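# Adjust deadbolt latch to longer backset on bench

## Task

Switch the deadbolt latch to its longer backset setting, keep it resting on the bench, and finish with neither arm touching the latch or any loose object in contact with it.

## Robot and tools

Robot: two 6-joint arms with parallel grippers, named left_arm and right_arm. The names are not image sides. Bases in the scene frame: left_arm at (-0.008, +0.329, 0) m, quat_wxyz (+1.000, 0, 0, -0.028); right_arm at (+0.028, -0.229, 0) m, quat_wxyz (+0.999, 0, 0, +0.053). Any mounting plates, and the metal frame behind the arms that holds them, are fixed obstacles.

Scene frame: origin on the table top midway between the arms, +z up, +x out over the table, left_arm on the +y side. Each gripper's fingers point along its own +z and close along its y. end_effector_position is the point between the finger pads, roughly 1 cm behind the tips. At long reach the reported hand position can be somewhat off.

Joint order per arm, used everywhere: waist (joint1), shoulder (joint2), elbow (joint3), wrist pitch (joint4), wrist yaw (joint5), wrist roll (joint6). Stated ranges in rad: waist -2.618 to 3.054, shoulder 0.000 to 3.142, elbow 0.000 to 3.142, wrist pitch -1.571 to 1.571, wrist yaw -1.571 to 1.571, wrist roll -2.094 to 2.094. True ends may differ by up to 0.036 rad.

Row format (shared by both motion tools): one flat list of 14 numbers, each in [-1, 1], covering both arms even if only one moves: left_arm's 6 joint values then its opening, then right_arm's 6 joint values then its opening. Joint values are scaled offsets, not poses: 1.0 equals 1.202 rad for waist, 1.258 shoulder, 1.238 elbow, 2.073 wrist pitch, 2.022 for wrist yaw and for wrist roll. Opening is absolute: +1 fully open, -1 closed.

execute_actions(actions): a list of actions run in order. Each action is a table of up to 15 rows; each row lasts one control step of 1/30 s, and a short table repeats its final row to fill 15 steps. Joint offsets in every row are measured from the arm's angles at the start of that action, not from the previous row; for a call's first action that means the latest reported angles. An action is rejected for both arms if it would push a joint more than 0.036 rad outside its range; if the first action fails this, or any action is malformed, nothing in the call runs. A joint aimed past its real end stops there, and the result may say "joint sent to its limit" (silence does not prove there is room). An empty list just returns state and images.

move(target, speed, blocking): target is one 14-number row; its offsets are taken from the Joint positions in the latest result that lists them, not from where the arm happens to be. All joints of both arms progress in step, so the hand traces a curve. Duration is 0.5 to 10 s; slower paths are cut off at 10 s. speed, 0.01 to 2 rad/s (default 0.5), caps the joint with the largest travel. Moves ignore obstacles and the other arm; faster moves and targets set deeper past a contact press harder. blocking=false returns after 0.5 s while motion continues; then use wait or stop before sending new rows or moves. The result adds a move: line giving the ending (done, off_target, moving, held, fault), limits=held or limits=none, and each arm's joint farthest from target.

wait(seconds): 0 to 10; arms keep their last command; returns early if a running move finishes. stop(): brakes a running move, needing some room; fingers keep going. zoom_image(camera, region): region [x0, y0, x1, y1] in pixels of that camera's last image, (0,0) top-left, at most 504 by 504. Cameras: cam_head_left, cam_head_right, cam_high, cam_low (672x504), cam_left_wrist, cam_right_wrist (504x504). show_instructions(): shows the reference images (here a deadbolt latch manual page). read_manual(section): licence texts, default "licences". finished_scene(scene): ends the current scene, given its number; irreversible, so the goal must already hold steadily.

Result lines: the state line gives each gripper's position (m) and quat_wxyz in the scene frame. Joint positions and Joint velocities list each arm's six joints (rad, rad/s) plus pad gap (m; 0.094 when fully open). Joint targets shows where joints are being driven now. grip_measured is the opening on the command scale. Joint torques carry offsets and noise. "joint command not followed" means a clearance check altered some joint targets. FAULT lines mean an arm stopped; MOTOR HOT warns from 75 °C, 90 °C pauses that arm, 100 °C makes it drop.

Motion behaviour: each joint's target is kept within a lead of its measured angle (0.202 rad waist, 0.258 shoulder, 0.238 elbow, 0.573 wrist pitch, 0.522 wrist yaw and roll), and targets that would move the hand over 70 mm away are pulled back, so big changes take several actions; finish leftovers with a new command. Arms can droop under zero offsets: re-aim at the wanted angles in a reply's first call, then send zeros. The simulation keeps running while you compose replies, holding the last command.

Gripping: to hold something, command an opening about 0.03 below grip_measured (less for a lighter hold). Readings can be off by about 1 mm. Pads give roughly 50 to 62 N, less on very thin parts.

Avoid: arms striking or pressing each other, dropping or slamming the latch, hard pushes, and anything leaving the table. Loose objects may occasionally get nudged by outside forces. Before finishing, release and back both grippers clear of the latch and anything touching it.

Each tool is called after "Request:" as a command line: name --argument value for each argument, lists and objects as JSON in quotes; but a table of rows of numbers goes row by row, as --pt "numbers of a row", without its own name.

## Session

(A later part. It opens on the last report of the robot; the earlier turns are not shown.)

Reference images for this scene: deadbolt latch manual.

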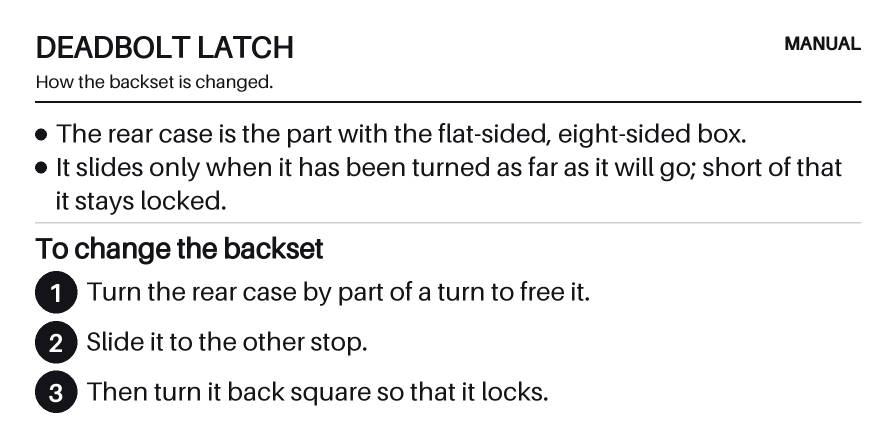

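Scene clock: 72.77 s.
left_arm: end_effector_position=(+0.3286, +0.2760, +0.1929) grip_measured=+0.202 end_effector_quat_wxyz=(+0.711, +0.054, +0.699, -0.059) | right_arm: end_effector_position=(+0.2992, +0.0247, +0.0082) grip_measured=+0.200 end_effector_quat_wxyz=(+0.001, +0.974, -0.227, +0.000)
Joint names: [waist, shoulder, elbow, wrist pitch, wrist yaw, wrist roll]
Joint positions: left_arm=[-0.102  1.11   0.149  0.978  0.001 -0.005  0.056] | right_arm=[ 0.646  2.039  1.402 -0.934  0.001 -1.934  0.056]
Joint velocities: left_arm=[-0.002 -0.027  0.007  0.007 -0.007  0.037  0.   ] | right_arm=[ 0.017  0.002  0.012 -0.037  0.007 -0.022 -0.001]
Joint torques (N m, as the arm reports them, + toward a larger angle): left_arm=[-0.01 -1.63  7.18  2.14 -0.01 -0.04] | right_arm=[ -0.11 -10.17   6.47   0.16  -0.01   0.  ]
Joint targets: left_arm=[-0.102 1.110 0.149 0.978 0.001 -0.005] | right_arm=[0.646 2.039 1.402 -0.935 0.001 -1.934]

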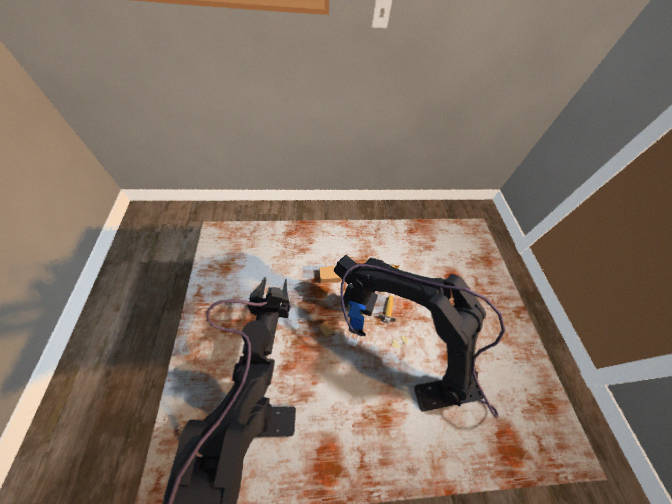

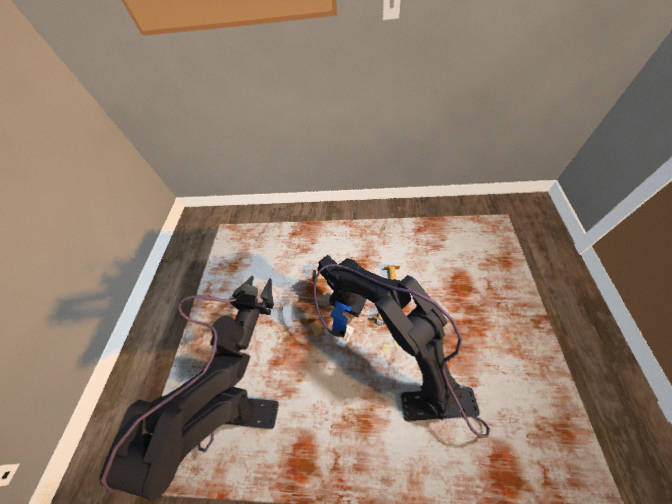

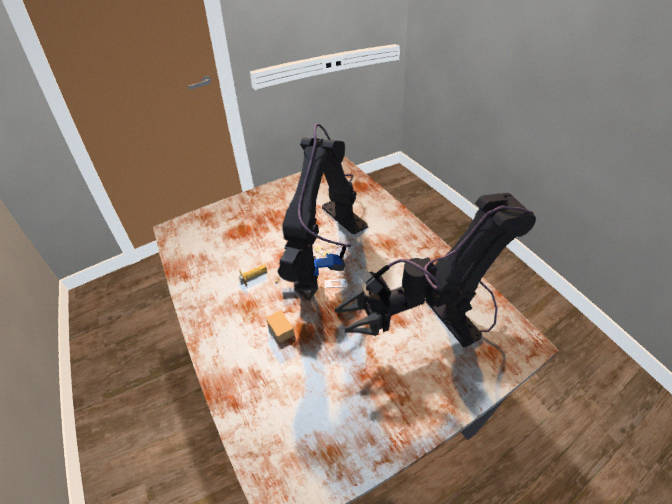

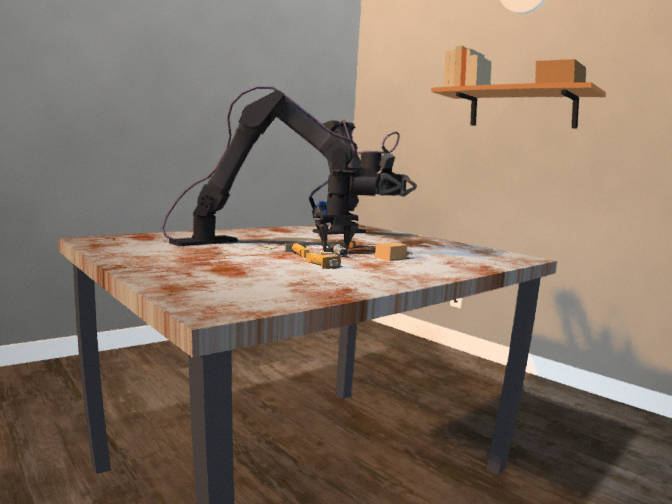

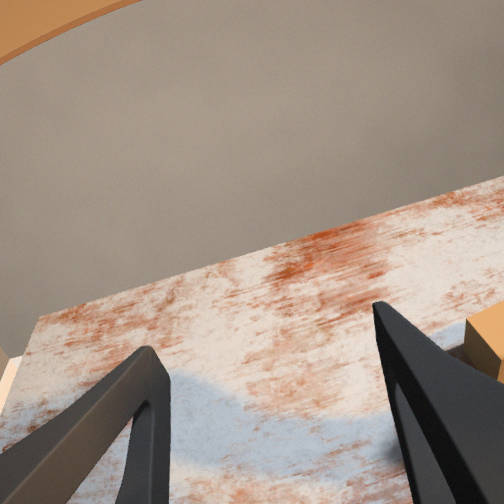

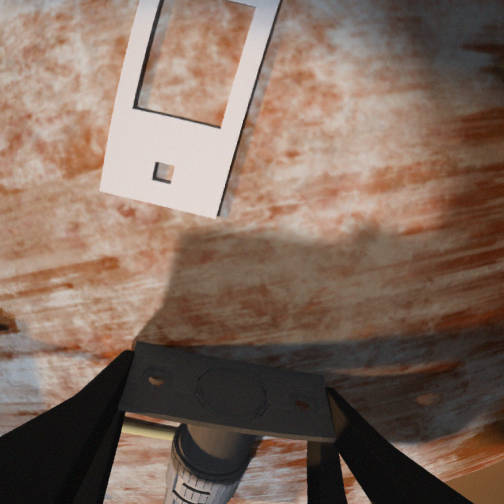

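Request:
move --target '[0.2,0,0.015,0,0,0,0.2, 0,-0.16,0.02,-0.1,0,0,0.15]' --speed 0.4

Request:
move --target '[0,0,0.015,0,0,0,0.2, -0.195,-0.29,0.04,-0.185,0,0.95,0.15]' --speed 1.2

Scene clock: 79.17 s.
left_arm: end_effector_position=(+0.3318, +0.3551, +0.1929) grip_measured=+0.202 end_effector_quat_wxyz=(+0.713, -0.027, +0.700, +0.024) | right_arm: end_effector_position=(+0.2762, +0.0034, +0.0709) grip_measured=+0.200 end_effector_quat_wxyz=(+0.000, +0.974, -0.227, +0.001)
Joint names: [waist, shoulder, elbow, wrist pitch, wrist yaw, wrist roll]
Joint positions: left_arm=[ 0.131  1.11   0.149  0.978  0.002 -0.005  0.056] | right_arm=[ 0.646  1.853  1.402 -1.12   0.001 -1.934  0.056]
Joint velocities: left_arm=[-0.007 -0.002 -0.017 -0.022  0.037  0.051 -0.001] | right_arm=[ 0.002 -0.012 -0.012  0.051 -0.037  0.007 -0.   ]
Joint torques (N m, as the arm reports them, + toward a larger angle): left_arm=[ 0.5  -1.61  8.69  2.15 -0.01 -0.04] | right_arm=[ 0.06 -9.76  8.97 -0.08  0.03  0.03]
Joint targets: left_arm=[0.138 1.110 0.168 0.978 0.001 -0.005] | right_arm=[0.646 1.838 1.427 -1.142 0.001 -1.934]
move: off_target (right_arm); limits=none; left_arm: farthest joint: the elbow, 0.019 radians from its target (0.019 radians at the start); right_arm: farthest joint: the elbow, 0.024 radians from its target (0.024 radians at the start)

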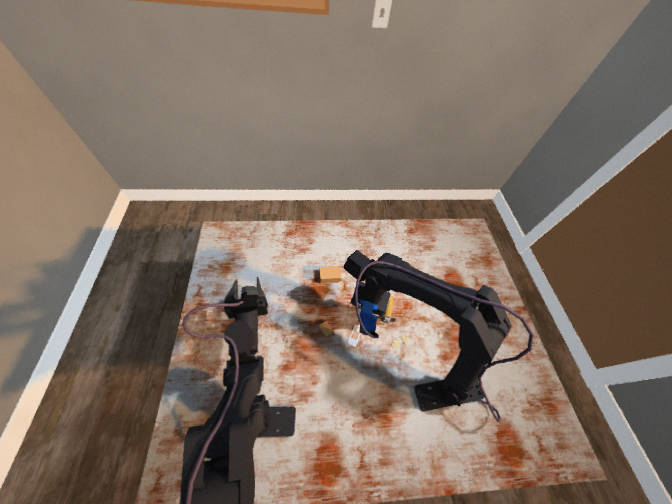

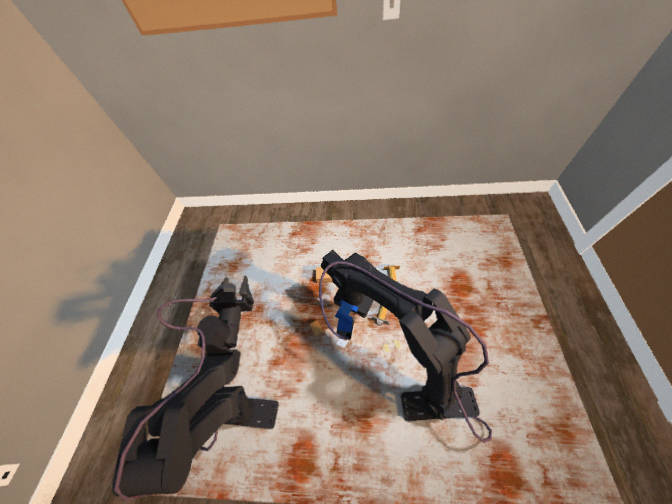

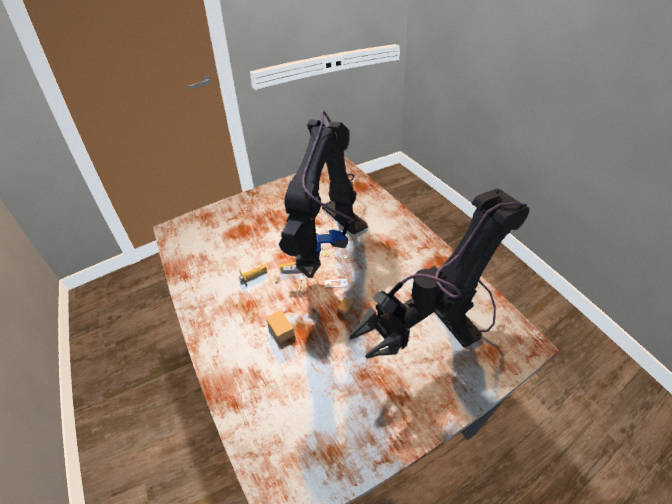

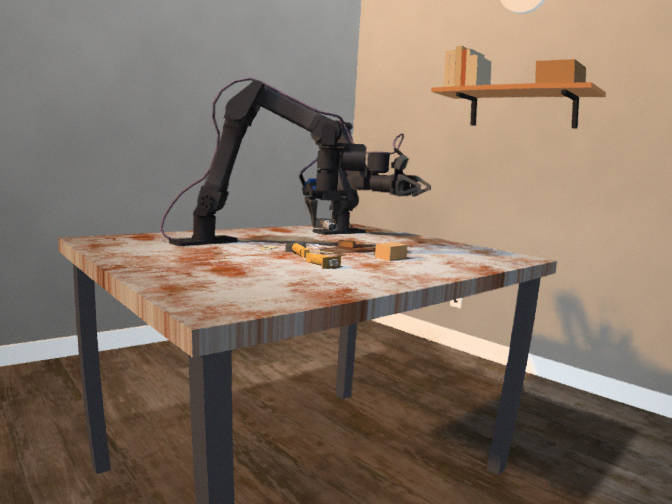

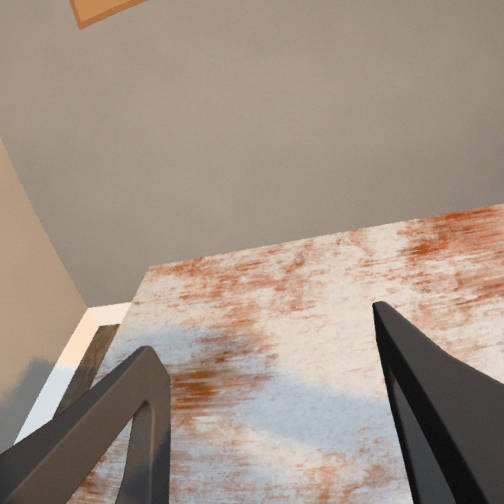

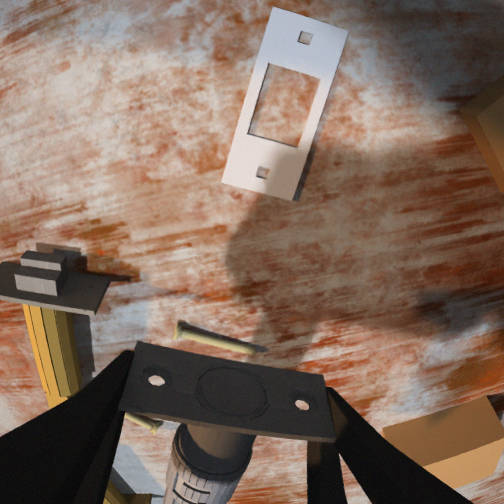

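Scene clock: 81.77 s.
left_arm: end_effector_position=(+0.3318, +0.3551, +0.1929) grip_measured=+0.202 end_effector_quat_wxyz=(+0.713, -0.027, +0.700, +0.024) | right_arm: end_effector_position=(+0.2450, -0.1023, +0.1717) grip_measured=+0.200 end_effector_quat_wxyz=(-0.003, -0.272, +0.962, -0.001)
Joint names: [waist, shoulder, elbow, wrist pitch, wrist yaw, wrist roll]
Joint positions: left_arm=[ 0.131  1.11   0.149  0.978  0.002 -0.005  0.056] | right_arm=[ 0.421  1.509  1.42  -1.488  0.001 -0.024  0.056]
Joint velocities: left_arm=[-0.007 -0.007 -0.017 -0.022 -0.051 -0.051 -0.   ] | right_arm=[-0.002 -0.027 -0.007  0.066 -0.022 -0.051 -0.   ]
Joint torques (N m, as the arm reports them, + toward a larger angle): left_arm=[-0.02 -1.62  8.73  2.15 -0.01 -0.03] | right_arm=[-0.75 -6.85  9.39 -0.05  0.    0.09]
Joint targets: left_arm=[0.131 1.110 0.168 0.978 0.002 -0.005] | right_arm=[0.411 1.489 1.452 -1.503 0.001 -0.012]
move: off_target (right_arm); limits=none; left_arm: farthest joint: the elbow, 0.019 radians from its target (0.019 radians at the start); right_arm: farthest joint: the elbow, 0.032 radians from its target (0.049 radians at the start)

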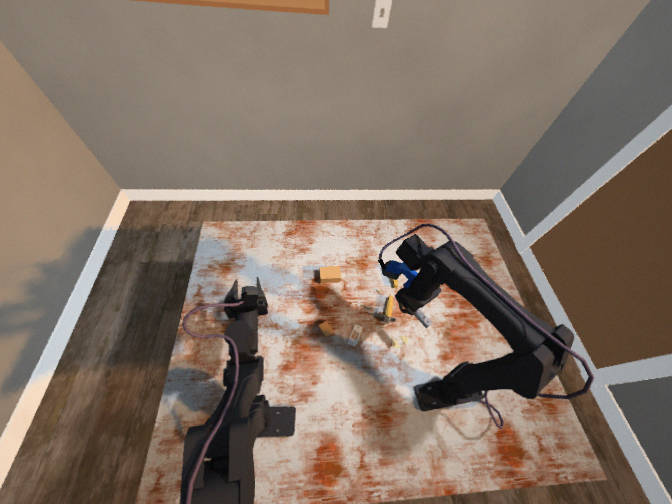

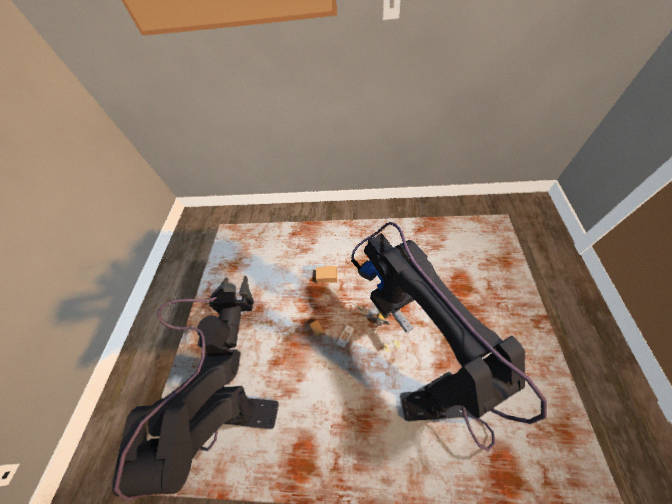

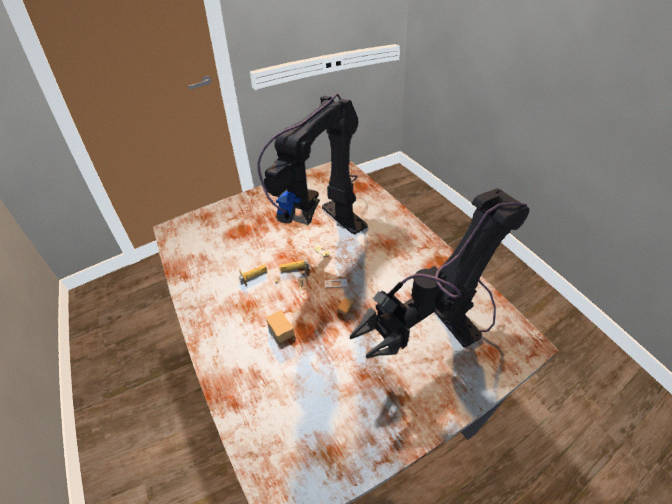

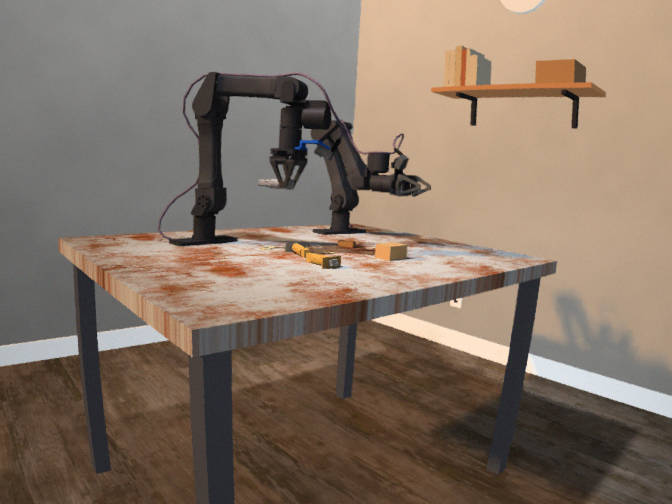

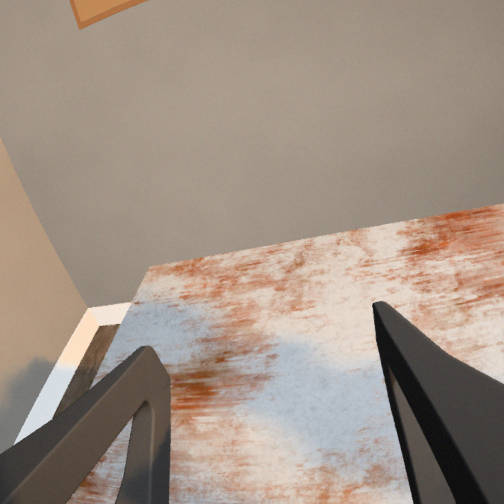

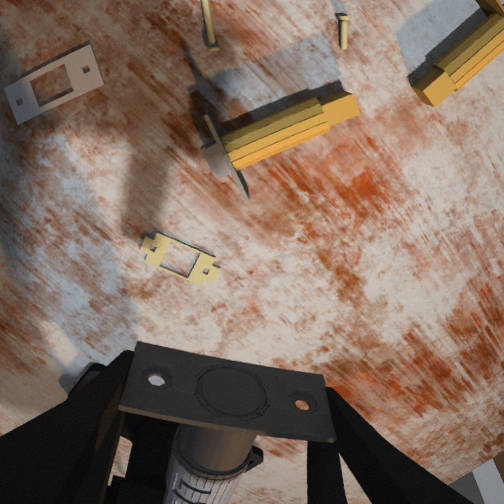

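Request:
move --target '[-0.935,0.297,0.129,0.104,0,0,0.2, 0,-0.012,0.02,0,0,0.793,0.15]' --speed 1.0

Scene clock: 90.73 s.
left_arm: end_effector_position=(+0.1888, -0.0073, +0.1784) grip_measured=+0.202 end_effector_quat_wxyz=(+0.614, +0.350, +0.611, -0.356) | right_arm: end_effector_position=(+0.2450, -0.1023, +0.1717) grip_measured=+0.200 end_effector_quat_wxyz=(-0.001, +0.498, +0.867, -0.003)
Joint names: [waist, shoulder, elbow, wrist pitch, wrist yaw, wrist roll]
Joint positions: left_arm=[-0.987  1.47   0.284  1.192  0.002 -0.005  0.056] | right_arm=[ 0.421  1.509  1.42  -1.488  0.001  1.569  0.056]
Joint velocities: left_arm=[-0.022 -0.012 -0.007 -0.007 -0.051  0.051  0.   ] | right_arm=[-0.012 -0.007 -0.022 -0.022 -0.037  0.007  0.001]
Joint torques (N m, as the arm reports them, + toward a larger angle): left_arm=[-0.45 -3.09  8.13  2.17 -0.01 -0.05] | right_arm=[-0.06 -6.38  8.95  0.11  0.03  0.09]
Joint targets: left_arm=[-0.993 1.483 0.309 1.193 0.002 -0.005] | right_arm=[0.421 1.494 1.445 -1.488 0.001 1.580]
move: off_target (left_arm, right_arm); limits=none; left_arm: farthest joint: the elbow, 0.024 radians from its target (0.160 radians at the start); right_arm: farthest joint: the elbow, 0.025 radians from its target (0.025 radians at the start)

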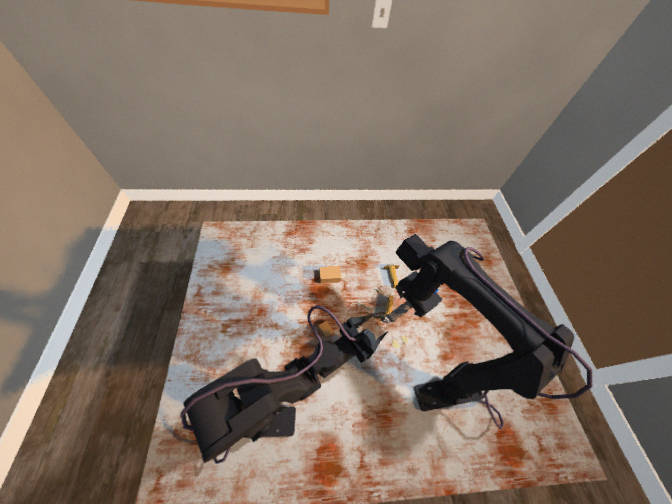

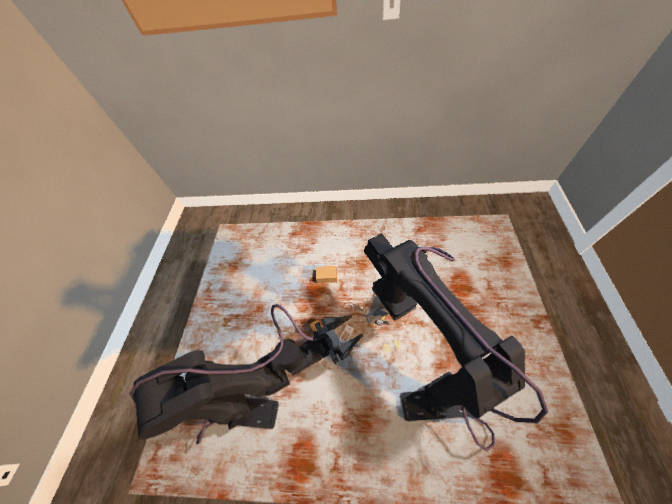

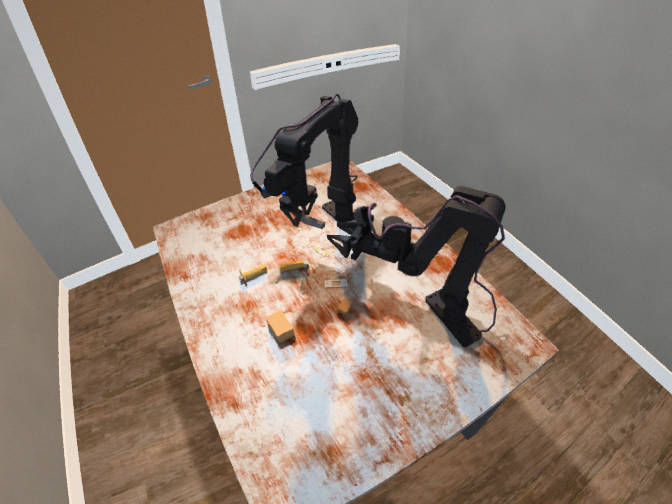

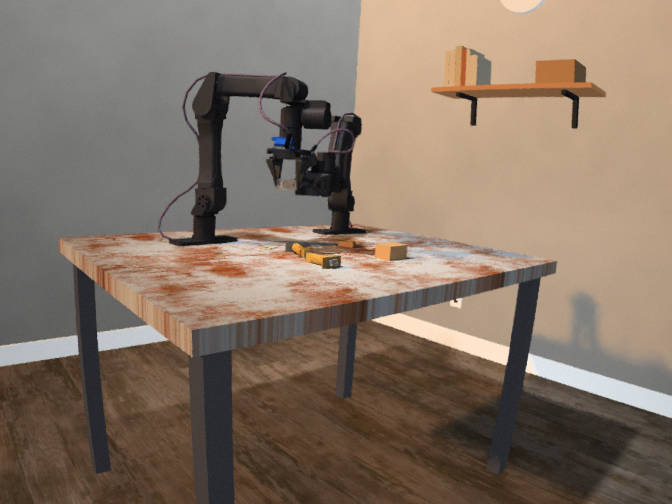

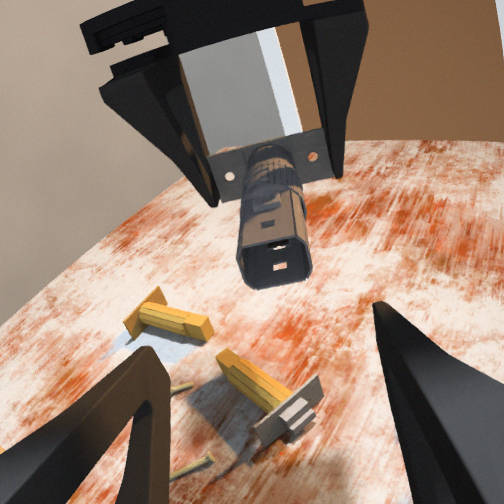

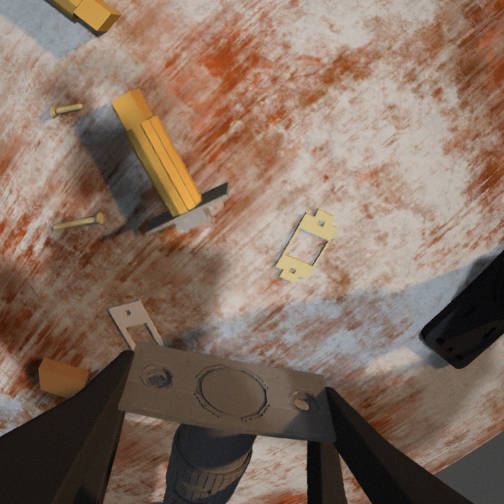

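Request:
move --target '[-0.015,0.139,0.161,-0.015,0,0,0.2, 0,-0.012,0.02,0,0,0,0.15]' --speed 0.25

Request:
zoom_image --camera "cam_high" --region '[260,170,400,275]'

Scene clock: 100.37 s.
left_arm: end_effector_position=(+0.2077, -0.0491, +0.1816) grip_measured=+0.202 end_effector_quat_wxyz=(+0.612, +0.354, +0.609, -0.359) | right_arm: end_effector_position=(+0.2450, -0.1023, +0.1717) grip_measured=+0.200 end_effector_quat_wxyz=(-0.001, +0.498, +0.867, -0.003)
Joint names: [waist, shoulder, elbow, wrist pitch, wrist yaw, wrist roll]
Joint positions: left_arm=[-0.997  1.632  0.461  1.178  0.002 -0.005  0.056] | right_arm=[ 0.421  1.509  1.42  -1.488  0.001  1.57   0.056]
Joint velocities: left_arm=[-0.002 -0.017 -0.012 -0.051  0.051  0.007  0.001] | right_arm=[ 0.002 -0.007  0.002  0.007 -0.007 -0.037 -0.001]
Joint torques (N m, as the arm reports them, + toward a larger angle): left_arm=[-0.57 -4.96  8.09  1.98  0.   -0.04] | right_arm=[ 0.03 -6.45  8.93  0.09  0.04  0.01]
Joint targets: left_arm=[-1.005 1.645 0.484 1.161 0.002 -0.005] | right_arm=[0.421 1.494 1.445 -1.488 0.001 1.569]
move: off_target (left_arm, right_arm); limits=none; left_arm: farthest joint: the elbow, 0.022 radians from its target (0.199 radians at the start); right_arm: farthest joint: the elbow, 0.025 radians from its target (0.025 radians at the start)

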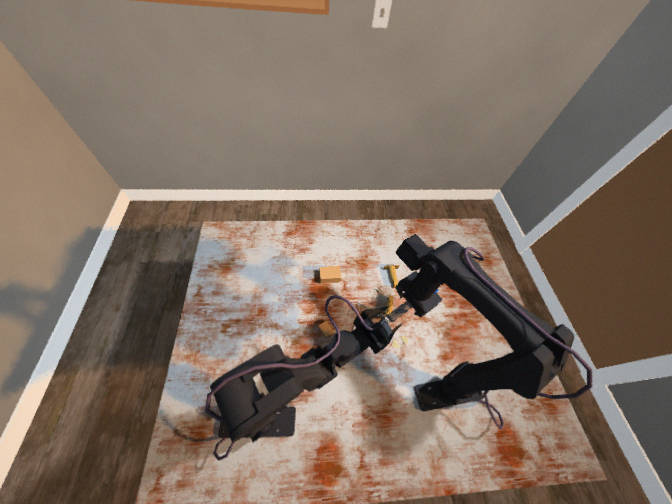

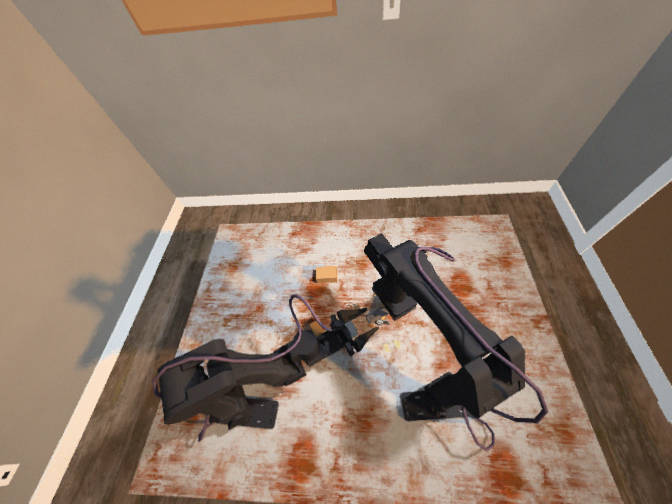

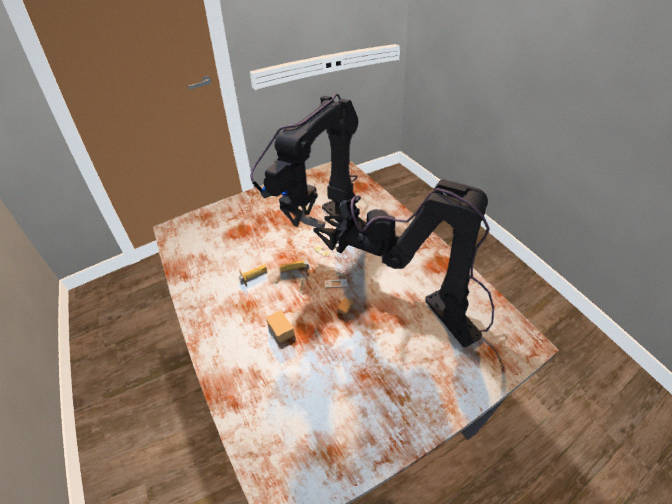

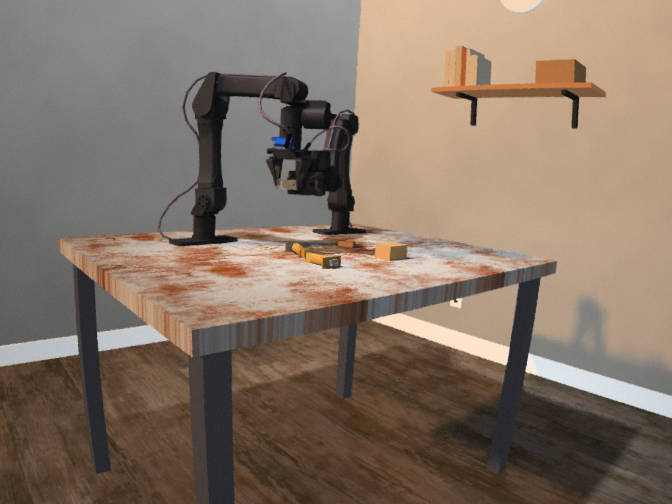

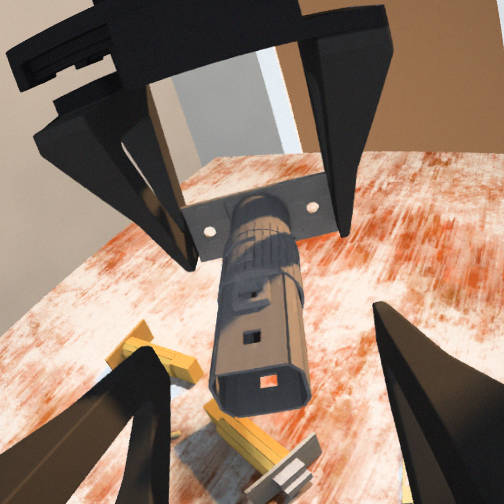

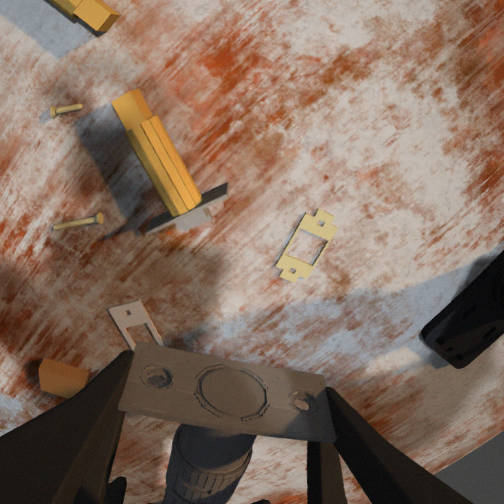

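Region (260, 170, 400, 275) of cam_high's 672x504 image, scaled by 3.600, with more detail than that image has; it fills the top 378 rows of this view, and the rest is white.

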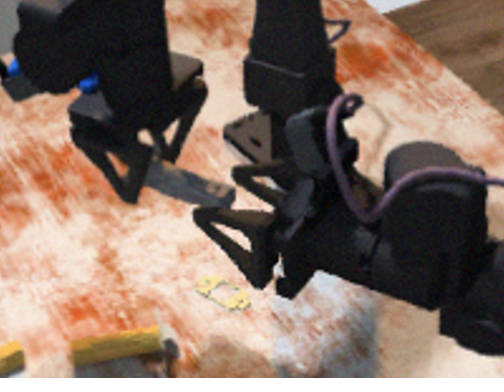

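Request:
move --target '[0,0,0.015,0,0,0,-0.35, 0,-0.012,0.02,0,0,0,0.15]'

Request:
zoom_image --camera "cam_head_left" --region '[350,280,440,350]'

Request:
zoom_image --camera "cam_high" --region '[280,195,360,255]'

Scene clock: 108.27 s.
left_arm: end_effector_position=(+0.2077, -0.0491, +0.1815) grip_measured=-0.348 end_effector_quat_wxyz=(+0.612, +0.354, +0.609, -0.359) | right_arm: end_effector_position=(+0.2450, -0.1023, +0.1717) grip_measured=+0.200 end_effector_quat_wxyz=(-0.001, +0.498, +0.867, -0.003)
Joint names: [waist, shoulder, elbow, wrist pitch, wrist yaw, wrist roll]
Joint positions: left_arm=[-0.997  1.632  0.461  1.178  0.002 -0.005  0.031] | right_arm=[ 0.421  1.509  1.42  -1.488  0.001  1.57   0.056]
Joint velocities: left_arm=[-0.002  0.012 -0.017  0.022 -0.037 -0.066  0.001] | right_arm=[ 0.022 -0.007 -0.012 -0.007  0.037 -0.022  0.   ]
Joint torques (N m, as the arm reports them, + toward a larger angle): left_arm=[-0.02 -5.98  7.72  2.16 -0.01 -0.04] | right_arm=[-0.08 -6.56  8.93  0.15  0.06 -0.01]
Joint targets: left_arm=[-0.997 1.632 0.480 1.178 0.002 -0.005] | right_arm=[0.421 1.494 1.445 -1.488 0.001 1.570]
move: off_target (right_arm); limits=none; left_arm: farthest joint: the elbow, 0.018 radians from its target (0.018 radians at the start); right_arm: farthest joint: the elbow, 0.025 radians from its target (0.025 radians at the start)

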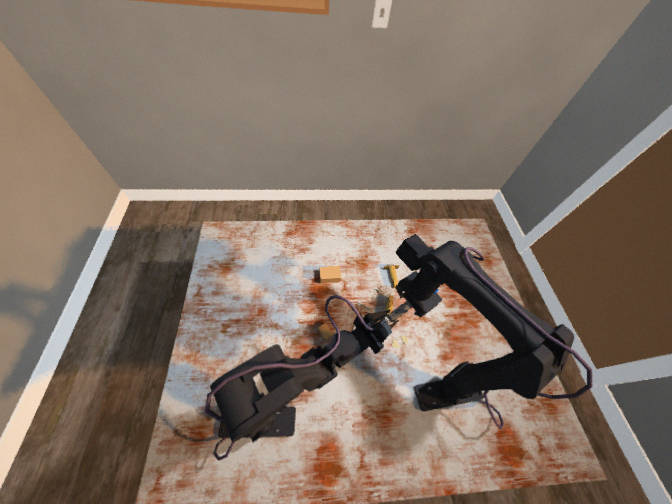

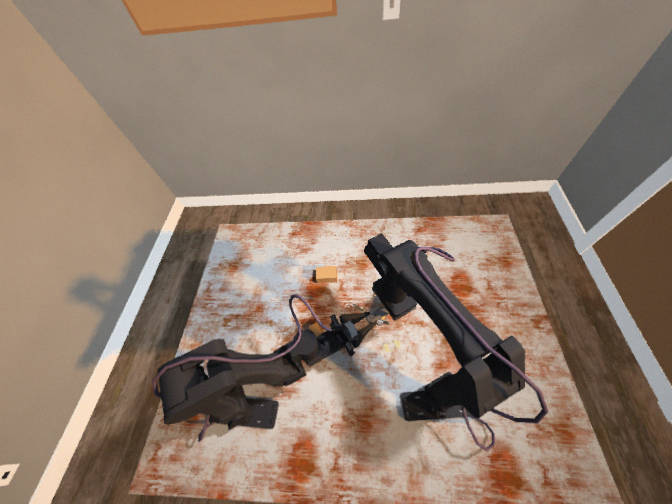

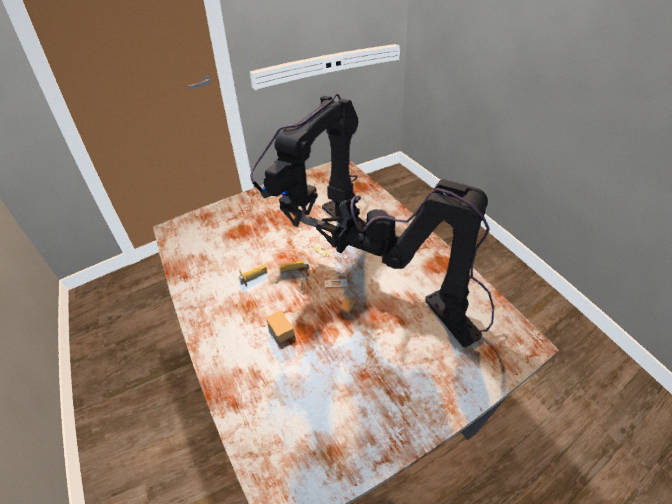

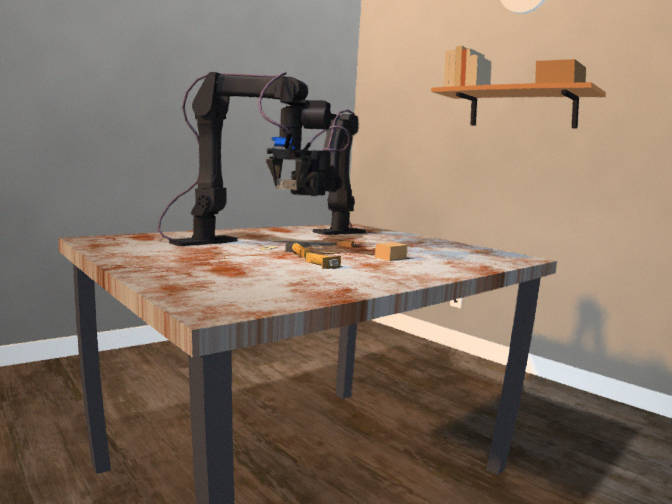

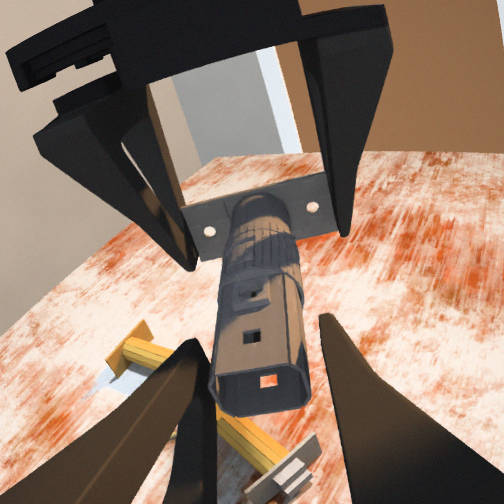

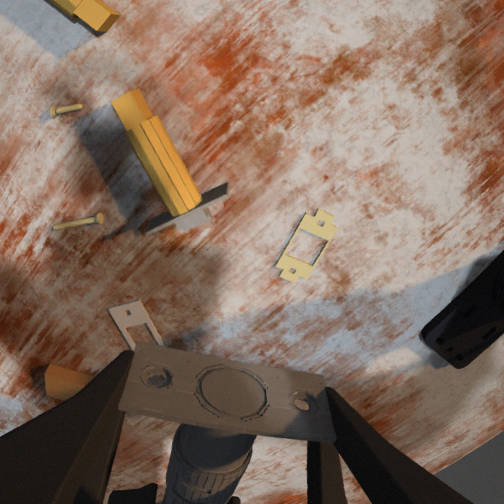

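Region (350, 280, 440, 350) of cam_head_left's 672x504 image, scaled by 5.600, with more detail than that image has.

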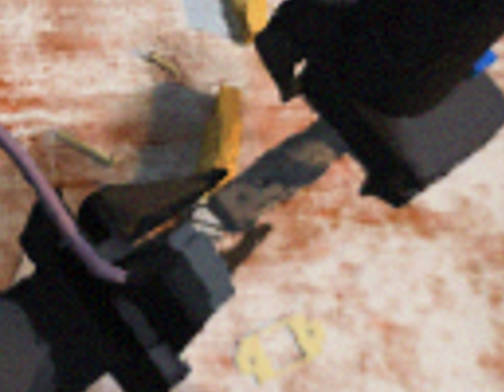

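Region (280, 195, 360, 255) of cam_high's 672x504 image, scaled by 6.300, with more detail than that image has; it fills the top 378 rows of this view, and the rest is white.

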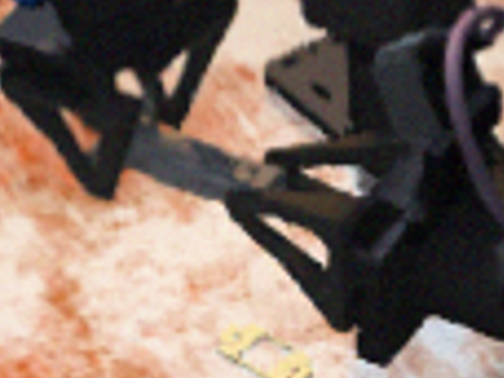

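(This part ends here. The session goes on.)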